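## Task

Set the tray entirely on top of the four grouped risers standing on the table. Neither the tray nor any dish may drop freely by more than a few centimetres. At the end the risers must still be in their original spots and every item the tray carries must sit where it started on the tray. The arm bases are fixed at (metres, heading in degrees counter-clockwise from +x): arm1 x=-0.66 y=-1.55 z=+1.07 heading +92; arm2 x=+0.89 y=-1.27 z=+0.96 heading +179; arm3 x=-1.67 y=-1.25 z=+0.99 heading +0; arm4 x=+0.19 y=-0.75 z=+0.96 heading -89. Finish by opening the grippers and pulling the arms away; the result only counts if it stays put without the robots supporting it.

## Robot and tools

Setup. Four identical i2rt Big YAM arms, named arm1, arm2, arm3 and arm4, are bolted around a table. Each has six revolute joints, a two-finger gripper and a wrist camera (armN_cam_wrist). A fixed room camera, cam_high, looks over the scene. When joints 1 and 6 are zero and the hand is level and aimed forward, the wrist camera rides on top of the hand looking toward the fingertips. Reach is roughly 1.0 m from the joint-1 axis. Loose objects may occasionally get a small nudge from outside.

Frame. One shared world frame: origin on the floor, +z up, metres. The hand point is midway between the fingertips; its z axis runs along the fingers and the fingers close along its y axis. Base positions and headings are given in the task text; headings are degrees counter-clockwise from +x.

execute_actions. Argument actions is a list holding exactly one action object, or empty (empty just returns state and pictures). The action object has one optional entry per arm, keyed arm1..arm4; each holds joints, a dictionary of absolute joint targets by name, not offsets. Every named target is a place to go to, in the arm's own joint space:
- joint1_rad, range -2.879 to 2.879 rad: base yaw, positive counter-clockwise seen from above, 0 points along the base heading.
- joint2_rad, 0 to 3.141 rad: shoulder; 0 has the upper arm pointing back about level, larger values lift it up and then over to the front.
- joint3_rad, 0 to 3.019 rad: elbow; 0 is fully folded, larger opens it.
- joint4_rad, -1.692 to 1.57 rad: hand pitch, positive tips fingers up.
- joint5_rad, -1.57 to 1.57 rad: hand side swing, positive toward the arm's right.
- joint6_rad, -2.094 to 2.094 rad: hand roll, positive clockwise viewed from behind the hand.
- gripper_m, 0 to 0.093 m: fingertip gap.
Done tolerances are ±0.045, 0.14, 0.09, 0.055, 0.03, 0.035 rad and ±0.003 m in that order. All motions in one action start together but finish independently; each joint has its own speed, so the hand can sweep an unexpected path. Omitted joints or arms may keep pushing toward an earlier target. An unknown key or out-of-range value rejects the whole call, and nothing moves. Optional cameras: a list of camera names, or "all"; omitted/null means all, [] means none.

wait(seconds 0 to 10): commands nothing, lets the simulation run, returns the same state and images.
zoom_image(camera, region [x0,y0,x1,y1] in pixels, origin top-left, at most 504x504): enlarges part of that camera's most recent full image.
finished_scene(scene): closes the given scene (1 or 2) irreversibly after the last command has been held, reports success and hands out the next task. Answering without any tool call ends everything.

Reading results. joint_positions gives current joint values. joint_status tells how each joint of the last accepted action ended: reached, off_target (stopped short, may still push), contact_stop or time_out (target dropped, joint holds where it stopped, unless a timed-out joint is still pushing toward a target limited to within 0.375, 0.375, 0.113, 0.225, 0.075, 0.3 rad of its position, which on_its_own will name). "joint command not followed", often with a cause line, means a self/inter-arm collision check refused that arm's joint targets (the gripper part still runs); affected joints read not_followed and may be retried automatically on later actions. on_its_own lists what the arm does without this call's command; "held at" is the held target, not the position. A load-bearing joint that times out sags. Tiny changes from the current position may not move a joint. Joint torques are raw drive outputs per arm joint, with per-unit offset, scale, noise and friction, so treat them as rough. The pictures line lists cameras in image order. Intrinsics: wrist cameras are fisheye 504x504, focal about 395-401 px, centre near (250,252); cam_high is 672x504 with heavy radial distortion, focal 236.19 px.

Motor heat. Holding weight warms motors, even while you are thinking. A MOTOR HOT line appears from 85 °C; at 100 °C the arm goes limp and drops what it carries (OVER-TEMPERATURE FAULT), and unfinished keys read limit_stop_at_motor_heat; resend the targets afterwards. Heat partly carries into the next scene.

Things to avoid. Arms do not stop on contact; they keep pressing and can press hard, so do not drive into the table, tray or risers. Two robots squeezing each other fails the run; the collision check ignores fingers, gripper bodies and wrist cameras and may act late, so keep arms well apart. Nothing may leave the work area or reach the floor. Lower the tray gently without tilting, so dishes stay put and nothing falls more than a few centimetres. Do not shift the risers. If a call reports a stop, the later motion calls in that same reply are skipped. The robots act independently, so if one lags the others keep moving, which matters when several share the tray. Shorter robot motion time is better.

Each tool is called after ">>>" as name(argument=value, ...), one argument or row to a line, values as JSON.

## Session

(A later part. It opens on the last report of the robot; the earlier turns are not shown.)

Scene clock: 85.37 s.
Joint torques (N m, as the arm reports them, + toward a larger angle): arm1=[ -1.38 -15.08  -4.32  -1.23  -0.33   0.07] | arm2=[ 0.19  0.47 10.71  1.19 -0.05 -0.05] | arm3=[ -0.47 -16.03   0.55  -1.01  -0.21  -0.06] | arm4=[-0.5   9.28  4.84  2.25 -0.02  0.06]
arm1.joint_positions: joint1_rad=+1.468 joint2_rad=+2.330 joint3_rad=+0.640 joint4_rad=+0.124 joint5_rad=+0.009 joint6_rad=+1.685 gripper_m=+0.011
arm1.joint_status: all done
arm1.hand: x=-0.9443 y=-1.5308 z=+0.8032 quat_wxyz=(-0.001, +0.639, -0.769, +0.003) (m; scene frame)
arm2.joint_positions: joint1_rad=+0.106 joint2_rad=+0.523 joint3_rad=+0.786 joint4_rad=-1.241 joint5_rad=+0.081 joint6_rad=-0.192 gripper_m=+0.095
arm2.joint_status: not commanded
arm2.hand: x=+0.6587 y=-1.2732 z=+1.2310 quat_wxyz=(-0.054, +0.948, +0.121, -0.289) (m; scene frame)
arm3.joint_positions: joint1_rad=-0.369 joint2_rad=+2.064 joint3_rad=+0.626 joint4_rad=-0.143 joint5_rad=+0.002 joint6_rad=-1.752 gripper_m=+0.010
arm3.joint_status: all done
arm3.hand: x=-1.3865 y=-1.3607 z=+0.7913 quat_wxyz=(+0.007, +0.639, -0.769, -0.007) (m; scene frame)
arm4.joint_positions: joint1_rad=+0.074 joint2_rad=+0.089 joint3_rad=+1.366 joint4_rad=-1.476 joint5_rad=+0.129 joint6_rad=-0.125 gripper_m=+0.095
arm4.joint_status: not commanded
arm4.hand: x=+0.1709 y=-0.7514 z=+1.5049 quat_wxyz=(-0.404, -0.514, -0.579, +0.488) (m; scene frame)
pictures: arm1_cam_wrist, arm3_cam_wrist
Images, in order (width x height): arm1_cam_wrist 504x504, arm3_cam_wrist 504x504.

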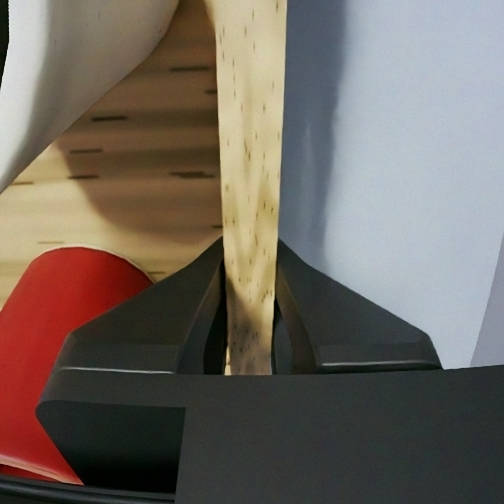

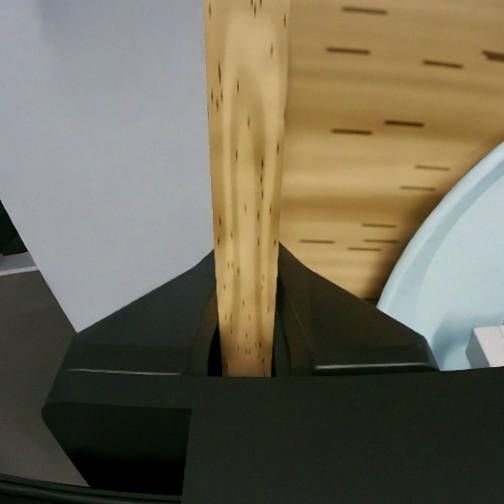

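>>> execute_actions(
  actions=[
    {"arm3":{"joints":{"joint2_rad":1.805,"joint3_rad":0.603,"joint4_rad":-0.365}},"arm1":{"joints":{"joint2_rad":2.05,"joint3_rad":0.535,"joint4_rad":-0.05}}},
  ],
  cameras=[],
)

>>> execute_actions(
  actions=[
    {"arm3":{"joints":{"joint2_rad":1.622,"joint3_rad":0.625,"joint4_rad":-0.563}},"arm1":{"joints":{"joint2_rad":1.825,"joint3_rad":0.505,"joint4_rad":-0.247}}},
  ],
  cameras=["arm1_cam_wrist","arm3_cam_wrist"],
)

Scene clock: 86.53 s.
Joint torques (N m, as the arm reports them, + toward a larger angle): arm1=[ -1.62 -13.34  -1.16  -1.53  -0.27   0.08] | arm2=[ 0.26  0.49 10.71  1.23 -0.04 -0.05] | arm3=[ -0.5  -15.16   2.7   -1.1   -0.16  -0.03] | arm4=[-0.81  9.44  4.77  2.34  0.    0.05]
arm1.joint_positions: joint1_rad=+1.468 joint2_rad=+2.099 joint3_rad=+0.549 joint4_rad=-0.016 joint5_rad=+0.008 joint6_rad=+1.684 gripper_m=+0.011
arm1.joint_status: all done
arm1.hand: x=-0.9378 y=-1.5308 z=+0.8656 quat_wxyz=(-0.001, +0.639, -0.769, +0.003) (m; scene frame)
arm2.joint_positions: joint1_rad=+0.106 joint2_rad=+0.523 joint3_rad=+0.786 joint4_rad=-1.241 joint5_rad=+0.081 joint6_rad=-0.192 gripper_m=+0.095
arm2.joint_status: not commanded
arm2.hand: x=+0.6587 y=-1.2732 z=+1.2310 quat_wxyz=(-0.054, +0.948, +0.121, -0.289) (m; scene frame)
arm3.joint_positions: joint1_rad=-0.369 joint2_rad=+1.841 joint3_rad=+0.604 joint4_rad=-0.333 joint5_rad=+0.001 joint6_rad=-1.754 gripper_m=+0.010
arm3.joint_status: all done
arm3.hand: x=-1.3817 y=-1.3621 z=+0.8544 quat_wxyz=(+0.004, +0.640, -0.769, -0.003) (m; scene frame)
arm4.joint_positions: joint1_rad=+0.074 joint2_rad=+0.089 joint3_rad=+1.366 joint4_rad=-1.476 joint5_rad=+0.129 joint6_rad=-0.125 gripper_m=+0.095
arm4.joint_status: not commanded
arm4.hand: x=+0.1709 y=-0.7514 z=+1.5049 quat_wxyz=(-0.404, -0.514, -0.579, +0.488) (m; scene frame)
pictures: none
No camera images: the call's "cameras" was empty. Leave "cameras" out to get every camera's image.

Scene clock: 87.43 s.
Joint torques (N m, as the arm reports them, + toward a larger angle): arm1=[ -1.02 -12.35   1.67  -1.53  -0.28   0.07] | arm2=[ 0.24  0.79 10.69  1.21 -0.06 -0.06] | arm3=[ -0.36 -13.28   5.74  -1.49  -0.14  -0.01] | arm4=[-0.87  9.21  4.83  2.29 -0.02  0.03]
arm1.joint_positions: joint1_rad=+1.468 joint2_rad=+1.872 joint3_rad=+0.510 joint4_rad=-0.208 joint5_rad=+0.008 joint6_rad=+1.683 gripper_m=+0.011
arm1.joint_status: all done
arm1.hand: x=-0.9362 y=-1.5302 z=+0.9224 quat_wxyz=(-0.002, +0.639, -0.769, +0.004) (m; scene frame)
arm2.joint_positions: joint1_rad=+0.106 joint2_rad=+0.523 joint3_rad=+0.786 joint4_rad=-1.241 joint5_rad=+0.081 joint6_rad=-0.192 gripper_m=+0.095
arm2.joint_status: not commanded
arm2.hand: x=+0.6587 y=-1.2732 z=+1.2310 quat_wxyz=(-0.054, +0.948, +0.121, -0.289) (m; scene frame)
arm3.joint_positions: joint1_rad=-0.369 joint2_rad=+1.658 joint3_rad=+0.613 joint4_rad=-0.526 joint5_rad=+0.001 joint6_rad=-1.756 gripper_m=+0.010
arm3.joint_status: all done
arm3.hand: x=-1.3806 y=-1.3623 z=+0.9095 quat_wxyz=(+0.004, +0.640, -0.768, -0.003) (m; scene frame)
arm4.joint_positions: joint1_rad=+0.074 joint2_rad=+0.089 joint3_rad=+1.366 joint4_rad=-1.476 joint5_rad=+0.129 joint6_rad=-0.125 gripper_m=+0.095
arm4.joint_status: not commanded
arm4.hand: x=+0.1709 y=-0.7514 z=+1.5049 quat_wxyz=(-0.404, -0.514, -0.579, +0.488) (m; scene frame)
pictures: arm1_cam_wrist, arm3_cam_wrist
Images, in order (width x height): arm1_cam_wrist 504x504, arm3_cam_wrist 504x504.

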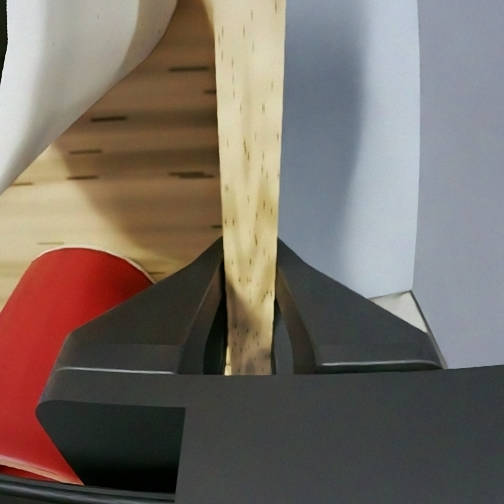

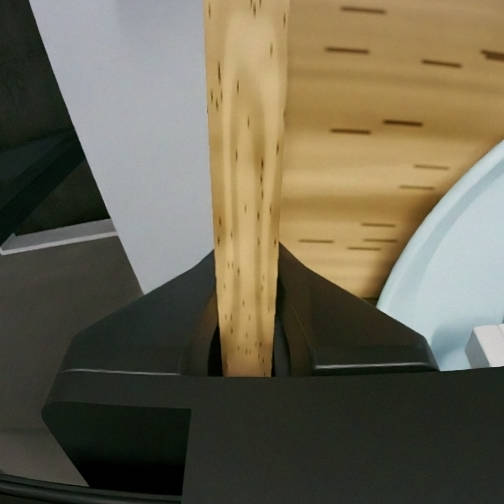

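>>> execute_actions(
  actions=[
    {"arm3":{"joints":{"joint1_rad":-0.16,"joint2_rad":1.57,"joint3_rad":0.545,"joint4_rad":-0.51,"joint6_rad":-1.567}},"arm1":{"joints":{"joint1_rad":1.213,"joint2_rad":1.845,"joint3_rad":0.575,"joint4_rad":-0.28,"joint6_rad":1.392}}},
  ],
  cameras=["arm1_cam_wrist"],
)

Scene clock: 88.83 s.
Joint torques (N m, as the arm reports them, + toward a larger angle): arm1=[ -0.32 -11.46   3.1   -1.06  -0.01  -0.05] | arm2=[ 0.32  0.49 10.7   1.18 -0.06 -0.05] | arm3=[ -1.27 -12.42   5.45  -0.46  -0.28   0.04] | arm4=[-0.79  9.37  4.76  2.28 -0.03  0.06]
arm1.joint_positions: joint1_rad=+1.207 joint2_rad=+1.874 joint3_rad=+0.571 joint4_rad=-0.254 joint5_rad=+0.002 joint6_rad=+1.399 gripper_m=+0.011
arm1.joint_status: all done
arm1.hand: x=-0.9461 y=-1.4516 z=+0.9265 quat_wxyz=(+0.003, +0.648, -0.762, +0.001) (m; scene frame)
arm2.joint_positions: joint1_rad=+0.106 joint2_rad=+0.523 joint3_rad=+0.786 joint4_rad=-1.241 joint5_rad=+0.081 joint6_rad=-0.192 gripper_m=+0.095
arm2.joint_status: not commanded
arm2.hand: x=+0.6587 y=-1.2732 z=+1.2310 quat_wxyz=(-0.054, +0.948, +0.121, -0.289) (m; scene frame)
arm3.joint_positions: joint1_rad=-0.156 joint2_rad=+1.612 joint3_rad=+0.531 joint4_rad=-0.493 joint5_rad=+0.004 joint6_rad=-1.561 gripper_m=+0.010
arm3.joint_status: all done
arm3.hand: x=-1.3932 y=-1.2937 z=+0.9072 quat_wxyz=(+0.006, +0.647, -0.762, -0.003) (m; scene frame)
arm4.joint_positions: joint1_rad=+0.074 joint2_rad=+0.089 joint3_rad=+1.366 joint4_rad=-1.476 joint5_rad=+0.129 joint6_rad=-0.125 gripper_m=+0.095
arm4.joint_status: not commanded
arm4.hand: x=+0.1709 y=-0.7514 z=+1.5049 quat_wxyz=(-0.404, -0.514, -0.579, +0.488) (m; scene frame)
pictures: arm1_cam_wrist
Images, in order (width x height): arm1_cam_wrist 504x504.

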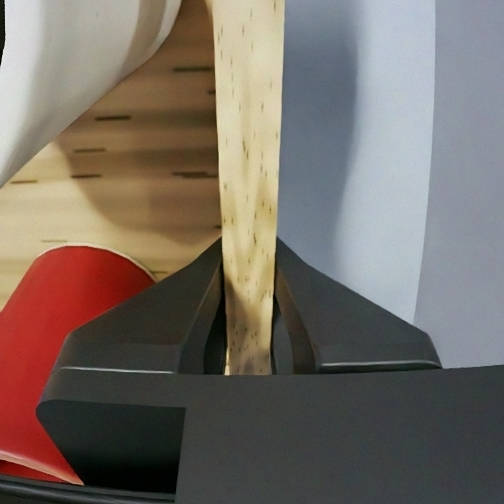

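>>> execute_actions(
  actions=[
    {"arm3":{"joints":{"joint1_rad":0.068,"joint2_rad":1.54,"joint3_rad":0.525,"joint4_rad":-0.525,"joint6_rad":-1.371}},"arm1":{"joints":{"joint1_rad":0.998,"joint2_rad":1.895,"joint3_rad":0.672,"joint4_rad":-0.34,"joint6_rad":1.144}}},
  ],
  cameras=[],
)

>>> execute_actions(
  actions=[
    {"arm3":{"joints":{"joint1_rad":0.305,"joint2_rad":1.555,"joint3_rad":0.545,"joint4_rad":-0.53,"joint6_rad":-1.163}},"arm1":{"joints":{"joint1_rad":0.828,"joint2_rad":1.945,"joint3_rad":0.82,"joint4_rad":-0.425,"joint6_rad":0.946}}},
  ],
  cameras=["arm1_cam_wrist","arm3_cam_wrist","cam_high"],
)

>>> zoom_image(
  camera="cam_high",
  region=[300, 130, 500, 280],
)

Scene clock: 90.27 s.
Joint torques (N m, as the arm reports them, + toward a larger angle): arm1=[ -0.59 -12.06   3.61  -1.5    0.22  -0.01] | arm2=[ 0.3   0.51 10.71  1.22 -0.05 -0.05] | arm3=[ -1.09 -12.14   6.07  -0.83  -0.39   0.04] | arm4=[-0.75  9.43  4.74  2.25 -0.03  0.05]
arm1.joint_positions: joint1_rad=+0.991 joint2_rad=+1.919 joint3_rad=+0.666 joint4_rad=-0.300 joint5_rad=-0.002 joint6_rad=+1.150 gripper_m=+0.011
arm1.joint_status: all done
arm1.hand: x=-0.9474 y=-1.3754 z=+0.9225 quat_wxyz=(+0.004, +0.661, -0.751, +0.000) (m; scene frame)
arm2.joint_positions: joint1_rad=+0.106 joint2_rad=+0.523 joint3_rad=+0.786 joint4_rad=-1.241 joint5_rad=+0.081 joint6_rad=-0.192 gripper_m=+0.095
arm2.joint_status: not commanded
arm2.hand: x=+0.6587 y=-1.2732 z=+1.2310 quat_wxyz=(-0.054, +0.948, +0.121, -0.289) (m; scene frame)
arm3.joint_positions: joint1_rad=+0.070 joint2_rad=+1.583 joint3_rad=+0.507 joint4_rad=-0.499 joint5_rad=+0.006 joint6_rad=-1.366 gripper_m=+0.010
arm3.joint_status: all done
arm3.hand: x=-1.3998 y=-1.2308 z=+0.9103 quat_wxyz=(+0.007, +0.659, -0.752, -0.002) (m; scene frame)
arm4.joint_positions: joint1_rad=+0.074 joint2_rad=+0.089 joint3_rad=+1.366 joint4_rad=-1.476 joint5_rad=+0.129 joint6_rad=-0.125 gripper_m=+0.095
arm4.joint_status: not commanded
arm4.hand: x=+0.1709 y=-0.7514 z=+1.5049 quat_wxyz=(-0.404, -0.514, -0.579, +0.488) (m; scene frame)
pictures: none
No camera images: the call's "cameras" was empty. Leave "cameras" out to get every camera's image.

Scene clock: 91.37 s.
Joint torques (N m, as the arm reports them, + toward a larger angle): arm1=[ -0.43 -14.46   4.7   -1.43   0.4   -0.04] | arm2=[ 0.35  0.58 10.71  1.19 -0.05 -0.05] | arm3=[ -1.   -11.15   7.05  -0.61  -0.4    0.08] | arm4=[-0.9   9.31  4.87  2.31  0.    0.04]
arm1.joint_positions: joint1_rad=+0.823 joint2_rad=+1.978 joint3_rad=+0.812 joint4_rad=-0.389 joint5_rad=-0.007 joint6_rad=+0.951 gripper_m=+0.011
arm1.joint_status: all done
arm1.hand: x=-0.9522 y=-1.2973 z=+0.9215 quat_wxyz=(+0.005, +0.672, -0.740, +0.000) (m; scene frame)
arm2.joint_positions: joint1_rad=+0.106 joint2_rad=+0.523 joint3_rad=+0.786 joint4_rad=-1.241 joint5_rad=+0.081 joint6_rad=-0.192 gripper_m=+0.095
arm2.joint_status: not commanded
arm2.hand: x=+0.6587 y=-1.2732 z=+1.2310 quat_wxyz=(-0.054, +0.948, +0.121, -0.289) (m; scene frame)
arm3.joint_positions: joint1_rad=+0.305 joint2_rad=+1.584 joint3_rad=+0.516 joint4_rad=-0.510 joint5_rad=+0.007 joint6_rad=-1.161 gripper_m=+0.010
arm3.joint_status: all done
arm3.hand: x=-1.4093 y=-1.1669 z=+0.9120 quat_wxyz=(+0.008, +0.670, -0.742, -0.002) (m; scene frame)
arm4.joint_positions: joint1_rad=+0.074 joint2_rad=+0.089 joint3_rad=+1.366 joint4_rad=-1.476 joint5_rad=+0.129 joint6_rad=-0.125 gripper_m=+0.095
arm4.joint_status: not commanded
arm4.hand: x=+0.1709 y=-0.7514 z=+1.5049 quat_wxyz=(-0.404, -0.514, -0.579, +0.488) (m; scene frame)
pictures: arm1_cam_wrist, arm3_cam_wrist, cam_high
Images, in order (width x height): arm1_cam_wrist 504x504, arm3_cam_wrist 504x504, cam_high 672x504.

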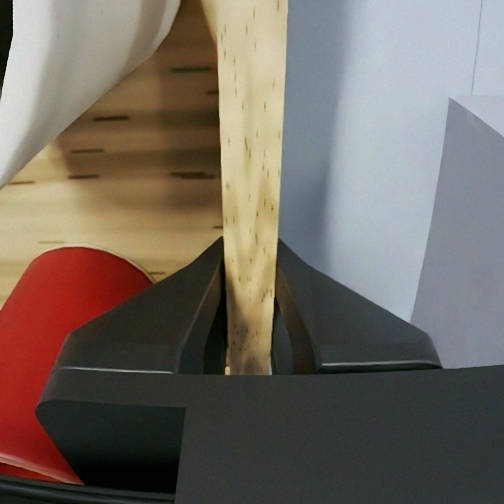

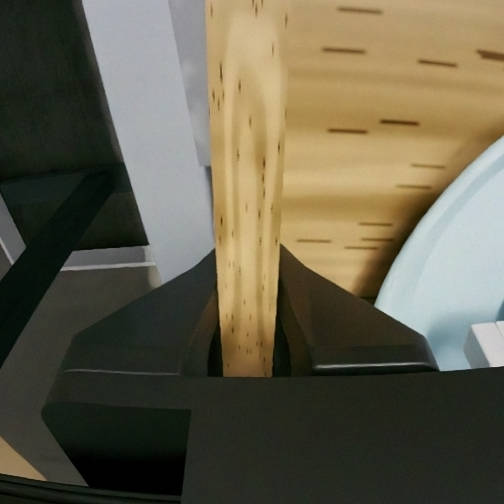

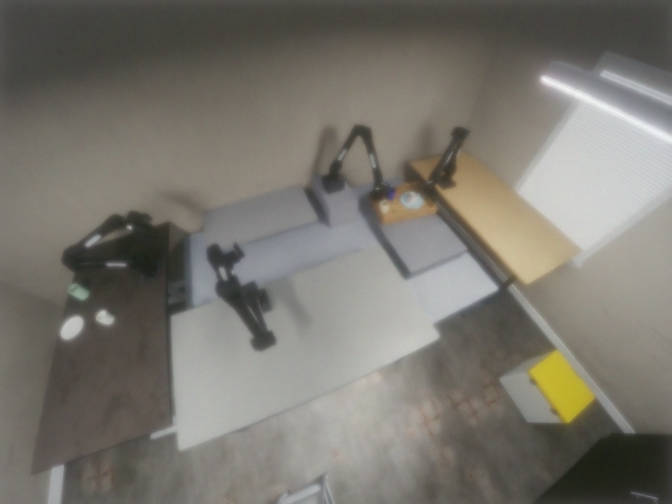

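Region (300, 130, 500, 280) of cam_high's 672x504 image, scaled by 2.520, with more detail than that image has; it fills the top 378 rows of this view, and the rest is white.

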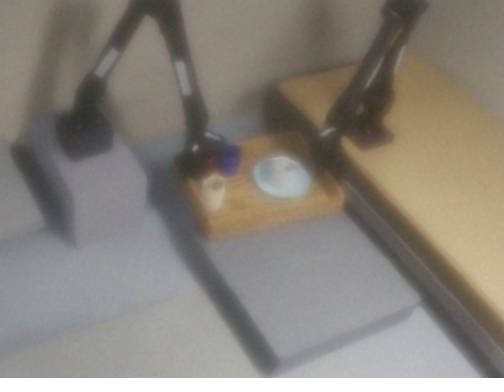

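>>> execute_actions(
  actions=[
    {"arm3":{"joints":{"joint1_rad":0.509,"joint2_rad":1.628,"joint3_rad":0.635,"joint4_rad":-0.553,"joint6_rad":-0.992}},"arm1":{"joints":{"joint1_rad":0.684,"joint2_rad":2.01,"joint3_rad":0.976,"joint4_rad":-0.522,"joint6_rad":0.774}}},
  ],
  cameras=[],
)

>>> execute_actions(
  actions=[
    {"arm3":{"joints":{"joint1_rad":0.678,"joint2_rad":1.688,"joint3_rad":0.73,"joint4_rad":-0.586,"joint6_rad":-0.852}},"arm1":{"joints":{"joint1_rad":0.578,"joint2_rad":2.09,"joint3_rad":1.175,"joint4_rad":-0.628,"joint6_rad":0.639}}},
  ],
  cameras=["arm1_cam_wrist","arm3_cam_wrist"],
)

Scene clock: 92.97 s.
Joint torques (N m, as the arm reports them, + toward a larger angle): arm1=[ -0.05 -16.17   5.81  -1.42   0.43  -0.09] | arm2=[ 0.36  0.65 10.71  1.22 -0.06 -0.04] | arm3=[ -0.71 -13.33   7.    -0.66  -0.47  -0.05] | arm4=[-0.59  9.75  4.7   2.3  -0.01  0.05]
arm1.joint_positions: joint1_rad=+0.678 joint2_rad=+2.049 joint3_rad=+0.963 joint4_rad=-0.485 joint5_rad=-0.007 joint6_rad=+0.787 gripper_m=+0.011
arm1.joint_status: all done
arm1.hand: x=-0.9418 y=-1.2232 z=+0.9176 quat_wxyz=(+0.004, +0.679, -0.734, +0.008) (m; scene frame)
arm2.joint_positions: joint1_rad=+0.106 joint2_rad=+0.523 joint3_rad=+0.786 joint4_rad=-1.241 joint5_rad=+0.081 joint6_rad=-0.192 gripper_m=+0.095
arm2.joint_status: not commanded
arm2.hand: x=+0.6587 y=-1.2732 z=+1.2310 quat_wxyz=(-0.054, +0.948, +0.121, -0.289) (m; scene frame)
arm3.joint_positions: joint1_rad=+0.505 joint2_rad=+1.665 joint3_rad=+0.610 joint4_rad=-0.531 joint5_rad=+0.008 joint6_rad=-0.979 gripper_m=+0.010
arm3.joint_status: all done
arm3.hand: x=-1.4024 y=-1.1003 z=+0.9072 quat_wxyz=(+0.012, +0.677, -0.736, -0.001) (m; scene frame)
arm4.joint_positions: joint1_rad=+0.074 joint2_rad=+0.089 joint3_rad=+1.366 joint4_rad=-1.476 joint5_rad=+0.129 joint6_rad=-0.125 gripper_m=+0.095
arm4.joint_status: not commanded
arm4.hand: x=+0.1709 y=-0.7514 z=+1.5049 quat_wxyz=(-0.404, -0.514, -0.579, +0.488) (m; scene frame)
pictures: none
No camera images: the call's "cameras" was empty. Leave "cameras" out to get every camera's image.

Scene clock: 94.07 s.
Joint torques (N m, as the arm reports them, + toward a larger angle): arm1=[ -1.03 -18.51   7.78  -1.54   0.62  -0.15] | arm2=[ 0.36  0.42 10.71  1.25 -0.06 -0.05] | arm3=[ -0.26 -14.78   7.42  -0.63  -0.44  -0.05] | arm4=[-0.77  9.69  4.76  2.23 -0.01  0.05]
arm1.joint_positions: joint1_rad=+0.576 joint2_rad=+2.137 joint3_rad=+1.152 joint4_rad=-0.589 joint5_rad=-0.011 joint6_rad=+0.658 gripper_m=+0.011
arm1.joint_status: all done
arm1.hand: x=-0.9410 y=-1.1485 z=+0.9147 quat_wxyz=(+0.006, +0.689, -0.724, +0.009) (m; scene frame)
arm2.joint_positions: joint1_rad=+0.106 joint2_rad=+0.523 joint3_rad=+0.786 joint4_rad=-1.241 joint5_rad=+0.081 joint6_rad=-0.192 gripper_m=+0.095
arm2.joint_status: not commanded
arm2.hand: x=+0.6587 y=-1.2732 z=+1.2310 quat_wxyz=(-0.054, +0.948, +0.121, -0.289) (m; scene frame)
arm3.joint_positions: joint1_rad=+0.671 joint2_rad=+1.724 joint3_rad=+0.700 joint4_rad=-0.565 joint5_rad=+0.009 joint6_rad=-0.839 gripper_m=+0.010
arm3.joint_status: all done
arm3.hand: x=-1.4060 y=-1.0379 z=+0.9066 quat_wxyz=(+0.013, +0.686, -0.727, +0.000) (m; scene frame)
arm4.joint_positions: joint1_rad=+0.074 joint2_rad=+0.089 joint3_rad=+1.366 joint4_rad=-1.476 joint5_rad=+0.129 joint6_rad=-0.125 gripper_m=+0.095
arm4.joint_status: not commanded
arm4.hand: x=+0.1709 y=-0.7514 z=+1.5049 quat_wxyz=(-0.404, -0.514, -0.579, +0.488) (m; scene frame)
pictures: arm1_cam_wrist, arm3_cam_wrist
Images, in order (width x height): arm1_cam_wrist 504x504, arm3_cam_wrist 504x504.

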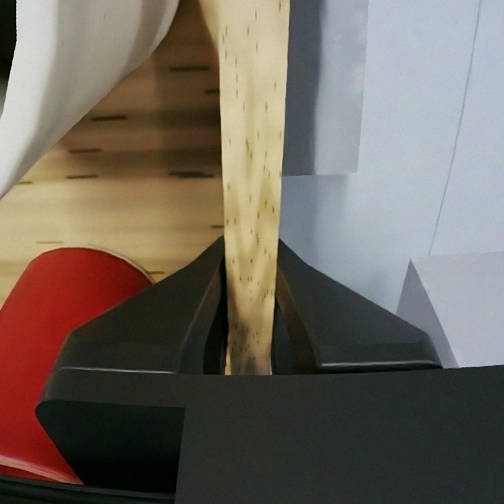

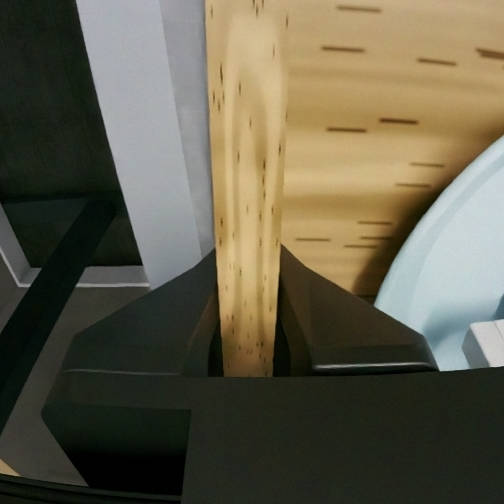

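>>> execute_actions(
  actions=[
    {"arm3":{"joints":{"joint1_rad":0.817,"joint2_rad":1.763,"joint3_rad":0.882,"joint4_rad":-0.63,"joint5_rad":-0.015,"joint6_rad":-0.75}},"arm1":{"joints":{"joint1_rad":0.478,"joint2_rad":2.187,"joint3_rad":1.433,"joint4_rad":-0.762,"joint5_rad":0.015,"joint6_rad":0.51}}},
  ],
  cameras=["arm3_cam_wrist"],
)

Scene clock: 95.63 s.
Joint torques (N m, as the arm reports them, + toward a larger angle): arm1=[ -0.99 -20.94  10.59  -1.51   0.75  -0.18] | arm2=[ 0.33  0.52 10.7   1.21 -0.05 -0.05] | arm3=[ -0.53 -17.78   8.4   -0.24  -0.52  -0.08] | arm4=[-0.61  9.59  4.8   2.2   0.02  0.04]
arm1.joint_positions: joint1_rad=+0.479 joint2_rad=+2.242 joint3_rad=+1.392 joint4_rad=-0.721 joint5_rad=+0.001 joint6_rad=+0.532 gripper_m=+0.011
arm1.joint_status: all done
arm1.hand: x=-0.9327 y=-1.0609 z=+0.9162 quat_wxyz=(+0.000, +0.700, -0.715, +0.008) (m; scene frame)
arm2.joint_positions: joint1_rad=+0.106 joint2_rad=+0.523 joint3_rad=+0.786 joint4_rad=-1.241 joint5_rad=+0.081 joint6_rad=-0.192 gripper_m=+0.095
arm2.joint_status: not commanded
arm2.hand: x=+0.6587 y=-1.2732 z=+1.2310 quat_wxyz=(-0.054, +0.948, +0.121, -0.289) (m; scene frame)
arm3.joint_positions: joint1_rad=+0.807 joint2_rad=+1.808 joint3_rad=+0.848 joint4_rad=-0.615 joint5_rad=-0.005 joint6_rad=-0.734 gripper_m=+0.010
arm3.joint_status: all done
arm3.hand: x=-1.4017 y=-0.9629 z=+0.9081 quat_wxyz=(+0.006, +0.697, -0.717, -0.006) (m; scene frame)
arm4.joint_positions: joint1_rad=+0.074 joint2_rad=+0.089 joint3_rad=+1.366 joint4_rad=-1.476 joint5_rad=+0.129 joint6_rad=-0.125 gripper_m=+0.095
arm4.joint_status: not commanded
arm4.hand: x=+0.1709 y=-0.7514 z=+1.5049 quat_wxyz=(-0.404, -0.514, -0.579, +0.488) (m; scene frame)
pictures: arm3_cam_wrist
Images, in order (width x height): arm3_cam_wrist 504x504.

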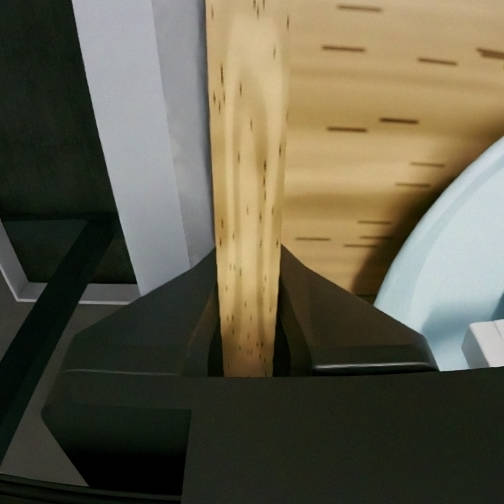

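>>> execute_actions(
  actions=[
    {"arm3":{"joints":{"joint1_rad":0.918,"joint2_rad":1.85,"joint3_rad":1.052,"joint4_rad":-0.70,"joint6_rad":-0.68}},"arm1":{"joints":{"joint1_rad":0.41,"joint2_rad":2.315,"joint3_rad":1.735,"joint4_rad":-0.915,"joint6_rad":0.405}}},
  ],
  cameras=["arm1_cam_wrist","arm3_cam_wrist","cam_high"],
)

>>> zoom_image(
  camera="cam_high",
  region=[330, 150, 510, 290],
)

Scene clock: 96.97 s.
Joint torques (N m, as the arm reports them, + toward a larger angle): arm1=[ -1.21 -23.73  13.8   -1.62   0.91  -0.25] | arm2=[ 0.37  0.54 10.74  1.22 -0.05 -0.05] | arm3=[  0.33 -20.41  10.28  -0.34  -0.54  -0.08] | arm4=[-0.86  9.32  4.82  2.3  -0.02  0.06]
arm1.joint_positions: joint1_rad=+0.412 joint2_rad=+2.379 joint3_rad=+1.668 joint4_rad=-0.872 joint5_rad=-0.003 joint6_rad=+0.434 gripper_m=+0.011
arm1.joint_status: all done
arm1.hand: x=-0.9288 y=-0.9839 z=+0.9115 quat_wxyz=(+0.004, +0.711, -0.704, +0.013) (m; scene frame)
arm2.joint_positions: joint1_rad=+0.106 joint2_rad=+0.523 joint3_rad=+0.786 joint4_rad=-1.241 joint5_rad=+0.081 joint6_rad=-0.192 gripper_m=+0.095
arm2.joint_status: not commanded
arm2.hand: x=+0.6587 y=-1.2732 z=+1.2310 quat_wxyz=(-0.054, +0.948, +0.121, -0.289) (m; scene frame)
arm3.joint_positions: joint1_rad=+0.906 joint2_rad=+1.903 joint3_rad=+1.002 joint4_rad=-0.684 joint5_rad=-0.005 joint6_rad=-0.664 gripper_m=+0.010
arm3.joint_status: all done
arm3.hand: x=-1.4015 y=-0.8993 z=+0.9054 quat_wxyz=(+0.010, +0.708, -0.706, -0.005) (m; scene frame)
arm4.joint_positions: joint1_rad=+0.074 joint2_rad=+0.089 joint3_rad=+1.366 joint4_rad=-1.476 joint5_rad=+0.129 joint6_rad=-0.125 gripper_m=+0.095
arm4.joint_status: not commanded
arm4.hand: x=+0.1709 y=-0.7514 z=+1.5049 quat_wxyz=(-0.404, -0.514, -0.579, +0.488) (m; scene frame)
pictures: arm1_cam_wrist, arm3_cam_wrist, cam_high
Images, in order (width x height): arm1_cam_wrist 504x504, arm3_cam_wrist 504x504, cam_high 672x504.

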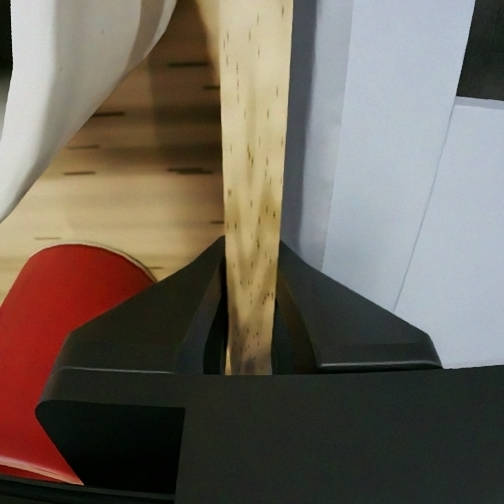

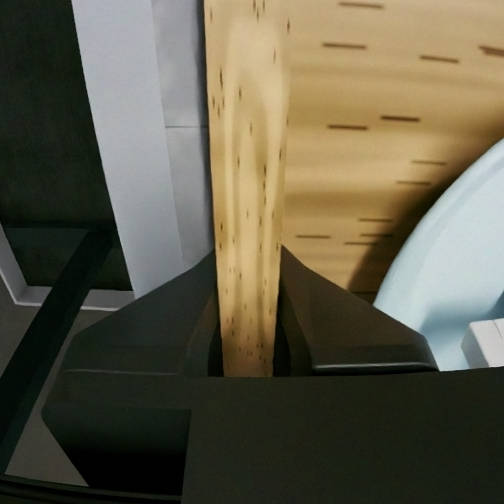

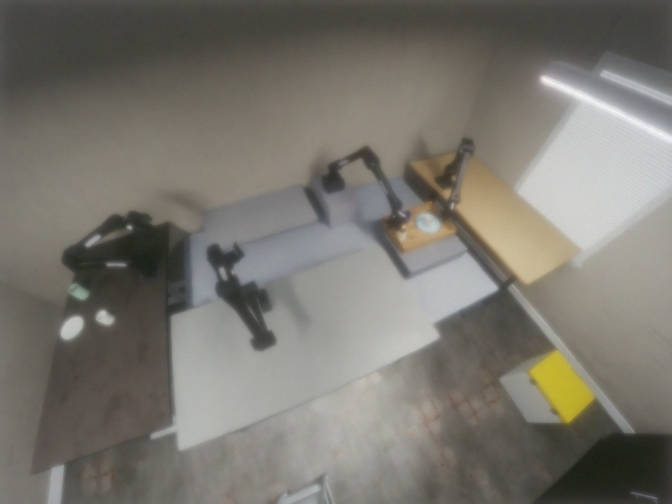

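Region (330, 150, 510, 290) of cam_high's 672x504 image, scaled by 2.800, with more detail than that image has.

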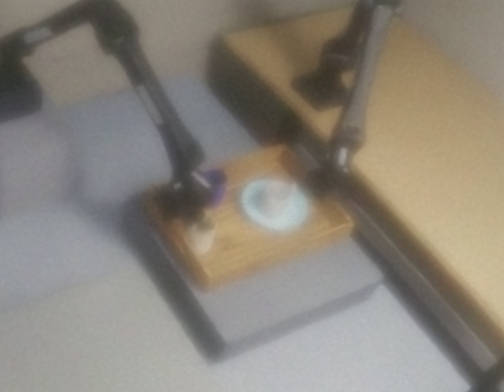

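>>> execute_actions(
  actions=[
    {"arm3":{"joints":{"joint1_rad":0.90,"joint2_rad":1.915,"joint4_rad":-0.61}},"arm1":{"joints":{"joint1_rad":0.42,"joint2_rad":2.358,"joint4_rad":-0.83}}},
  ],
  cameras=["arm1_cam_wrist"],
)

Scene clock: 97.80 s.
Joint torques (N m, as the arm reports them, + toward a larger angle): arm1=[ -0.66 -21.16  13.83   0.84   0.19  -0.25] | arm2=[ 0.33  0.47 10.72  1.24 -0.05 -0.05] | arm3=[ -0.91 -18.48  10.01   1.71  -0.13  -0.06] | arm4=[-0.83  9.35  4.78  2.21 -0.02  0.05]
arm1.joint_positions: joint1_rad=+0.412 joint2_rad=+2.386 joint3_rad=+1.668 joint4_rad=-0.854 joint5_rad=+0.012 joint6_rad=+0.435 gripper_m=+0.011
arm1.joint_status: all done
arm1.hand: x=-0.9273 y=-0.9807 z=+0.9072 quat_wxyz=(-0.005, +0.710, -0.704, +0.010) (m; scene frame)
arm2.joint_positions: joint1_rad=+0.106 joint2_rad=+0.523 joint3_rad=+0.786 joint4_rad=-1.241 joint5_rad=+0.081 joint6_rad=-0.192 gripper_m=+0.095
arm2.joint_status: not commanded
arm2.hand: x=+0.6587 y=-1.2732 z=+1.2310 quat_wxyz=(-0.054, +0.948, +0.121, -0.289) (m; scene frame)
arm3.joint_positions: joint1_rad=+0.902 joint2_rad=+1.941 joint3_rad=+1.002 joint4_rad=-0.637 joint5_rad=-0.014 joint6_rad=-0.665 gripper_m=+0.010
arm3.joint_status: all done
arm3.hand: x=-1.3996 y=-0.8967 z=+0.8893 quat_wxyz=(+0.006, +0.707, -0.707, -0.010) (m; scene frame)
arm4.joint_positions: joint1_rad=+0.074 joint2_rad=+0.089 joint3_rad=+1.366 joint4_rad=-1.476 joint5_rad=+0.129 joint6_rad=-0.125 gripper_m=+0.095
arm4.joint_status: not commanded
arm4.hand: x=+0.1709 y=-0.7514 z=+1.5049 quat_wxyz=(-0.404, -0.514, -0.579, +0.488) (m; scene frame)
pictures: arm1_cam_wrist
Images, in order (width x height): arm1_cam_wrist 504x504.

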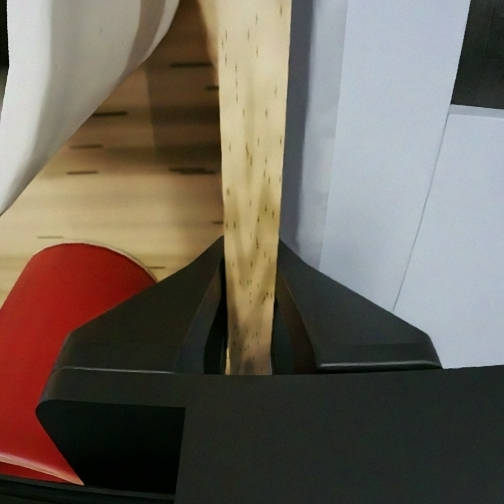

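>>> execute_actions(
  actions=[
    {"arm3":{"joints":{"joint2_rad":1.94,"joint4_rad":-0.59,"joint5_rad":0}},"arm1":{"joints":{"joint2_rad":2.405,"joint4_rad":-0.80,"joint5_rad":0}}},
  ],
  cameras=["arm1_cam_wrist"],
)

Scene clock: 98.47 s.
Joint torques (N m, as the arm reports them, + toward a larger angle): arm1=[ -0.58 -17.86  13.86   1.75  -0.27  -0.24] | arm2=[ 0.34  0.57 10.72  1.22 -0.06 -0.06] | arm3=[ -1.1  -16.35  10.     2.58   0.28  -0.08] | arm4=[-0.91  9.47  4.78  2.25 -0.01  0.05]
arm1.joint_positions: joint1_rad=+0.412 joint2_rad=+2.387 joint3_rad=+1.668 joint4_rad=-0.853 joint5_rad=+0.007 joint6_rad=+0.435 gripper_m=+0.011
arm1.joint_status: all done
arm1.hand: x=-0.9276 y=-0.9810 z=+0.9065 quat_wxyz=(-0.002, +0.710, -0.704, +0.010) (m; scene frame)
arm2.joint_positions: joint1_rad=+0.106 joint2_rad=+0.523 joint3_rad=+0.786 joint4_rad=-1.241 joint5_rad=+0.081 joint6_rad=-0.192 gripper_m=+0.095
arm2.joint_status: not commanded
arm2.hand: x=+0.6587 y=-1.2732 z=+1.2310 quat_wxyz=(-0.054, +0.948, +0.121, -0.289) (m; scene frame)
arm3.joint_positions: joint1_rad=+0.904 joint2_rad=+1.941 joint3_rad=+1.002 joint4_rad=-0.636 joint5_rad=-0.007 joint6_rad=-0.664 gripper_m=+0.010
arm3.joint_status: all done
arm3.hand: x=-1.3992 y=-0.8967 z=+0.8893 quat_wxyz=(+0.005, +0.707, -0.707, -0.007) (m; scene frame)
arm4.joint_positions: joint1_rad=+0.074 joint2_rad=+0.089 joint3_rad=+1.366 joint4_rad=-1.476 joint5_rad=+0.129 joint6_rad=-0.125 gripper_m=+0.095
arm4.joint_status: not commanded
arm4.hand: x=+0.1709 y=-0.7514 z=+1.5049 quat_wxyz=(-0.404, -0.514, -0.579, +0.488) (m; scene frame)
pictures: arm1_cam_wrist
Images, in order (width x height): arm1_cam_wrist 504x504.

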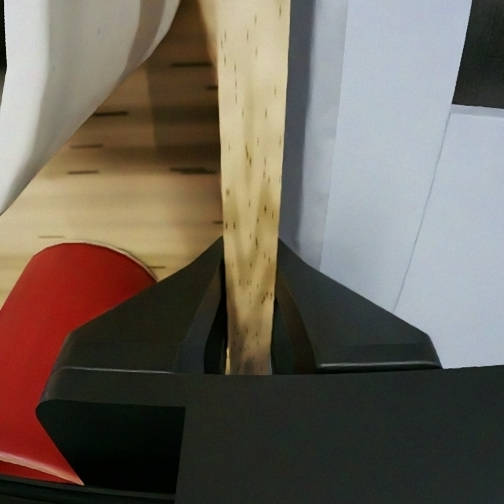

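>>> execute_actions(
  actions=[
    {"arm3":{"joints":{"joint2_rad":1.93,"joint4_rad":-0.636,"gripper_m":0.036}},"arm1":{"joints":{"joint2_rad":2.375,"joint4_rad":-0.853,"gripper_m":0.034}}},
  ],
  cameras=["arm1_cam_wrist","arm3_cam_wrist"],
)

Scene clock: 99.27 s.
Joint torques (N m, as the arm reports them, + toward a larger angle): arm1=[ -0.49 -20.4   10.89  -0.17  -0.08  -0.07] | arm2=[ 0.49  0.38 10.71  1.21 -0.05 -0.05] | arm3=[ -1.32 -17.2    8.27   0.48   0.06   0.  ] | arm4=[-0.77  9.61  4.78  2.28 -0.01  0.06]
arm1.joint_positions: joint1_rad=+0.413 joint2_rad=+2.387 joint3_rad=+1.703 joint4_rad=-0.853 joint5_rad=+0.002 joint6_rad=+0.417 gripper_m=+0.034
arm1.joint_status: all done
arm1.hand: x=-0.9368 y=-0.9662 z=+0.9165 quat_wxyz=(-0.006, +0.717, -0.697, -0.008) (m; scene frame)
arm2.joint_positions: joint1_rad=+0.106 joint2_rad=+0.523 joint3_rad=+0.786 joint4_rad=-1.241 joint5_rad=+0.081 joint6_rad=-0.192 gripper_m=+0.095
arm2.joint_status: not commanded
arm2.hand: x=+0.6587 y=-1.2732 z=+1.2310 quat_wxyz=(-0.054, +0.948, +0.121, -0.289) (m; scene frame)
arm3.joint_positions: joint1_rad=+0.904 joint2_rad=+1.941 joint3_rad=+1.027 joint4_rad=-0.636 joint5_rad=-0.002 joint6_rad=-0.672 gripper_m=+0.036
arm3.joint_status: all done
arm3.hand: x=-1.3900 y=-0.8864 z=+0.8950 quat_wxyz=(-0.007, +0.710, -0.704, -0.006) (m; scene frame)
arm4.joint_positions: joint1_rad=+0.074 joint2_rad=+0.089 joint3_rad=+1.366 joint4_rad=-1.476 joint5_rad=+0.129 joint6_rad=-0.125 gripper_m=+0.095
arm4.joint_status: not commanded
arm4.hand: x=+0.1709 y=-0.7514 z=+1.5049 quat_wxyz=(-0.404, -0.514, -0.579, +0.488) (m; scene frame)
pictures: arm1_cam_wrist, arm3_cam_wrist
Images, in order (width x height): arm1_cam_wrist 504x504, arm3_cam_wrist 504x504.

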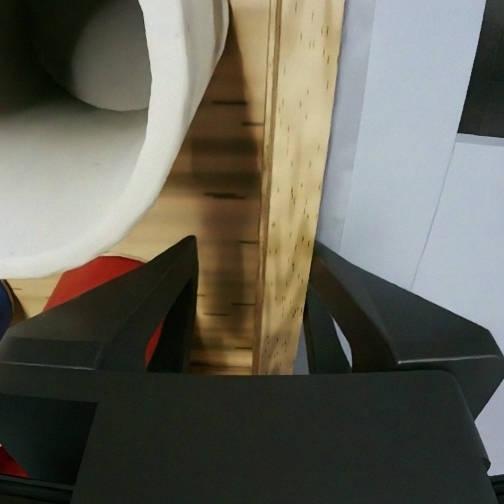

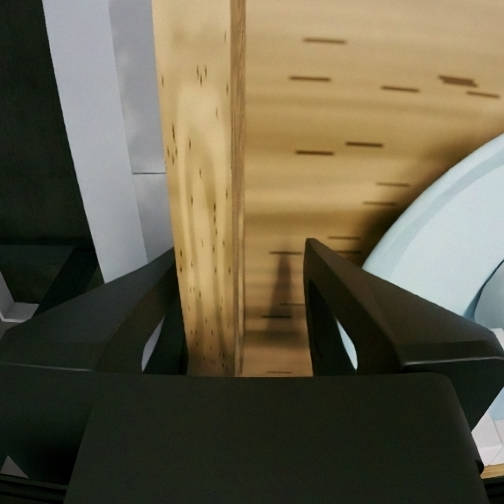

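>>> execute_actions(
  actions=[
    {"arm3":{"joints":{"joint1_rad":0.915,"joint2_rad":1.82,"joint3_rad":1.0,"joint4_rad":-0.775}},"arm1":{"joints":{"joint1_rad":0.403,"joint2_rad":2.3,"joint3_rad":1.68,"joint4_rad":-0.97}}},
  ],
  cameras=["arm1_cam_wrist","arm3_cam_wrist"],
)

Scene clock: 100.33 s.
Joint torques (N m, as the arm reports them, + toward a larger angle): arm1=[ -1.81 -20.63   8.05  -0.53  -0.05  -0.07] | arm2=[ 0.25  0.63 10.71  1.21 -0.05 -0.05] | arm3=[ -0.22 -14.52   6.6   -0.23   0.05   0.02] | arm4=[-0.76  9.23  4.79  2.18  0.    0.07]
arm1.joint_positions: joint1_rad=+0.412 joint2_rad=+2.318 joint3_rad=+1.681 joint4_rad=-0.955 joint5_rad=+0.002 joint6_rad=+0.417 gripper_m=+0.034
arm1.joint_status: all done
arm1.hand: x=-0.9288 y=-0.9815 z=+0.9523 quat_wxyz=(+0.004, +0.716, -0.697, +0.018) (m; scene frame)
arm2.joint_positions: joint1_rad=+0.106 joint2_rad=+0.523 joint3_rad=+0.786 joint4_rad=-1.241 joint5_rad=+0.081 joint6_rad=-0.192 gripper_m=+0.095
arm2.joint_status: not commanded
arm2.hand: x=+0.6587 y=-1.2732 z=+1.2310 quat_wxyz=(-0.054, +0.948, +0.121, -0.289) (m; scene frame)
arm3.joint_positions: joint1_rad=+0.905 joint2_rad=+1.811 joint3_rad=+0.999 joint4_rad=-0.762 joint5_rad=-0.002 joint6_rad=-0.673 gripper_m=+0.036
arm3.joint_status: all done
arm3.hand: x=-1.4024 y=-0.9026 z=+0.9436 quat_wxyz=(+0.005, +0.710, -0.704, -0.005) (m; scene frame)
arm4.joint_positions: joint1_rad=+0.074 joint2_rad=+0.089 joint3_rad=+1.366 joint4_rad=-1.476 joint5_rad=+0.129 joint6_rad=-0.125 gripper_m=+0.095
arm4.joint_status: not commanded
arm4.hand: x=+0.1709 y=-0.7514 z=+1.5049 quat_wxyz=(-0.404, -0.514, -0.579, +0.488) (m; scene frame)
pictures: arm1_cam_wrist, arm3_cam_wrist
Images, in order (width x height): arm1_cam_wrist 504x504, arm3_cam_wrist 504x504.

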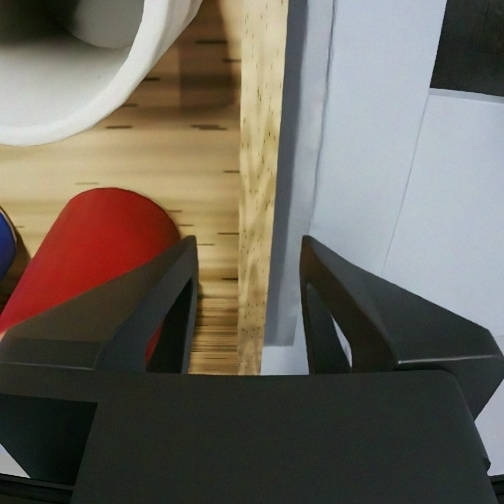

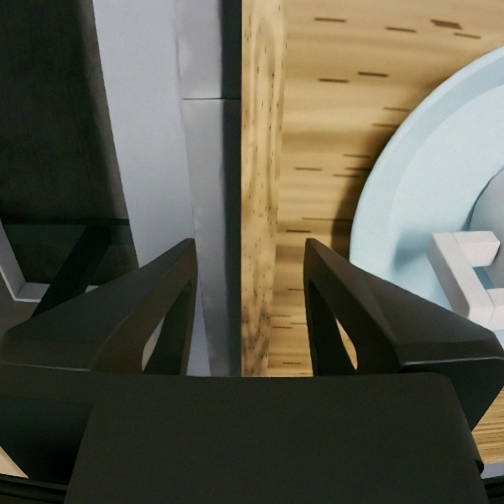

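Clear away upward and look.

>>> execute_actions(
  actions=[
    {"arm3":{"joints":{"joint1_rad":0.6,"joint2_rad":1.1,"joint3_rad":1.2,"joint4_rad":-1.0,"joint6_rad":0,"gripper_m":0.09}},"arm1":{"joints":{"joint1_rad":0.3,"joint2_rad":1.4,"joint3_rad":1.4,"joint4_rad":-1.3}}},
  ],
  cameras=["arm3_cam_wrist","cam_high"],
)

Scene clock: 102.10 s.
Joint torques (N m, as the arm reports them, + toward a larger angle): arm1=[-1.04 -9.04 11.49 -0.09  0.03 -0.09] | arm2=[ 0.27  0.56 10.68  1.23 -0.05 -0.05] | arm3=[-0.53 -6.01 12.69  1.13 -0.07  0.19] | arm4=[-0.63  9.19  4.78  2.26  0.    0.04]
arm1.joint_positions: joint1_rad=+0.298 joint2_rad=+1.378 joint3_rad=+1.394 joint4_rad=-1.286 joint5_rad=+0.000 joint6_rad=+0.416 gripper_m=+0.034
arm1.joint_status: all done
arm1.hand: x=-0.8146 y=-1.1011 z=+1.3523 quat_wxyz=(-0.060, +0.669, -0.729, -0.129) (m; scene frame)
arm2.joint_positions: joint1_rad=+0.106 joint2_rad=+0.523 joint3_rad=+0.786 joint4_rad=-1.241 joint5_rad=+0.081 joint6_rad=-0.192 gripper_m=+0.095
arm2.joint_status: not commanded
arm2.hand: x=+0.6587 y=-1.2732 z=+1.2310 quat_wxyz=(-0.054, +0.948, +0.121, -0.289) (m; scene frame)
arm3.joint_positions: joint1_rad=+0.595 joint2_rad=+1.083 joint3_rad=+1.186 joint4_rad=-0.985 joint5_rad=+0.002 joint6_rad=-0.008 gripper_m=+0.090
arm3.joint_status: all done
arm3.hand: x=-1.3051 y=-1.0024 z=+1.3295 quat_wxyz=(-0.319, +0.280, -0.900, -0.099) (m; scene frame)
arm4.joint_positions: joint1_rad=+0.074 joint2_rad=+0.089 joint3_rad=+1.366 joint4_rad=-1.476 joint5_rad=+0.129 joint6_rad=-0.125 gripper_m=+0.095
arm4.joint_status: not commanded
arm4.hand: x=+0.1709 y=-0.7514 z=+1.5049 quat_wxyz=(-0.404, -0.514, -0.579, +0.488) (m; scene frame)
pictures: arm3_cam_wrist, cam_high
Images, in order (width x height): arm3_cam_wrist 504x504, cam_high 672x504.

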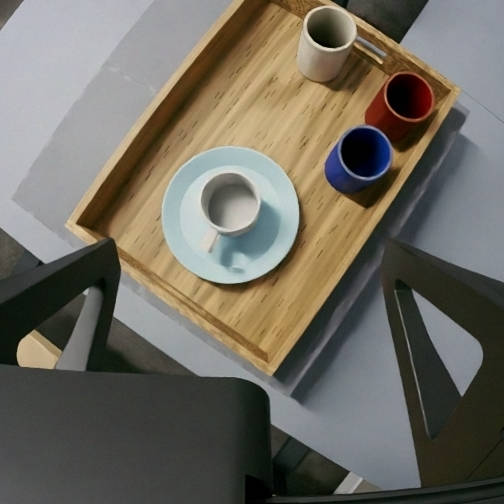

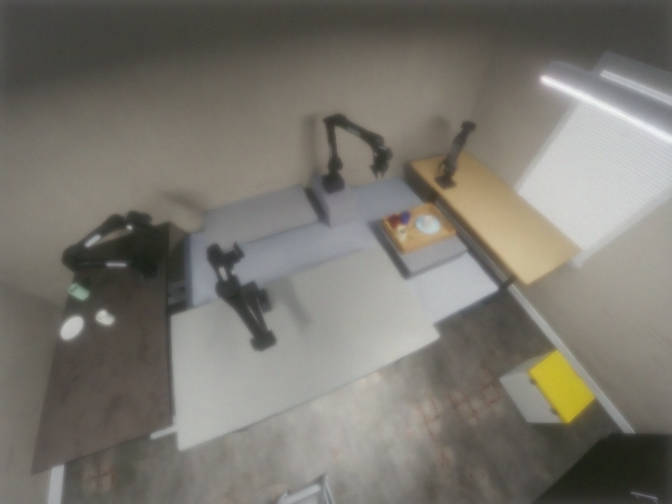

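>>> finished_scene(
  scene=1,
)

The scene is finished: the task was done.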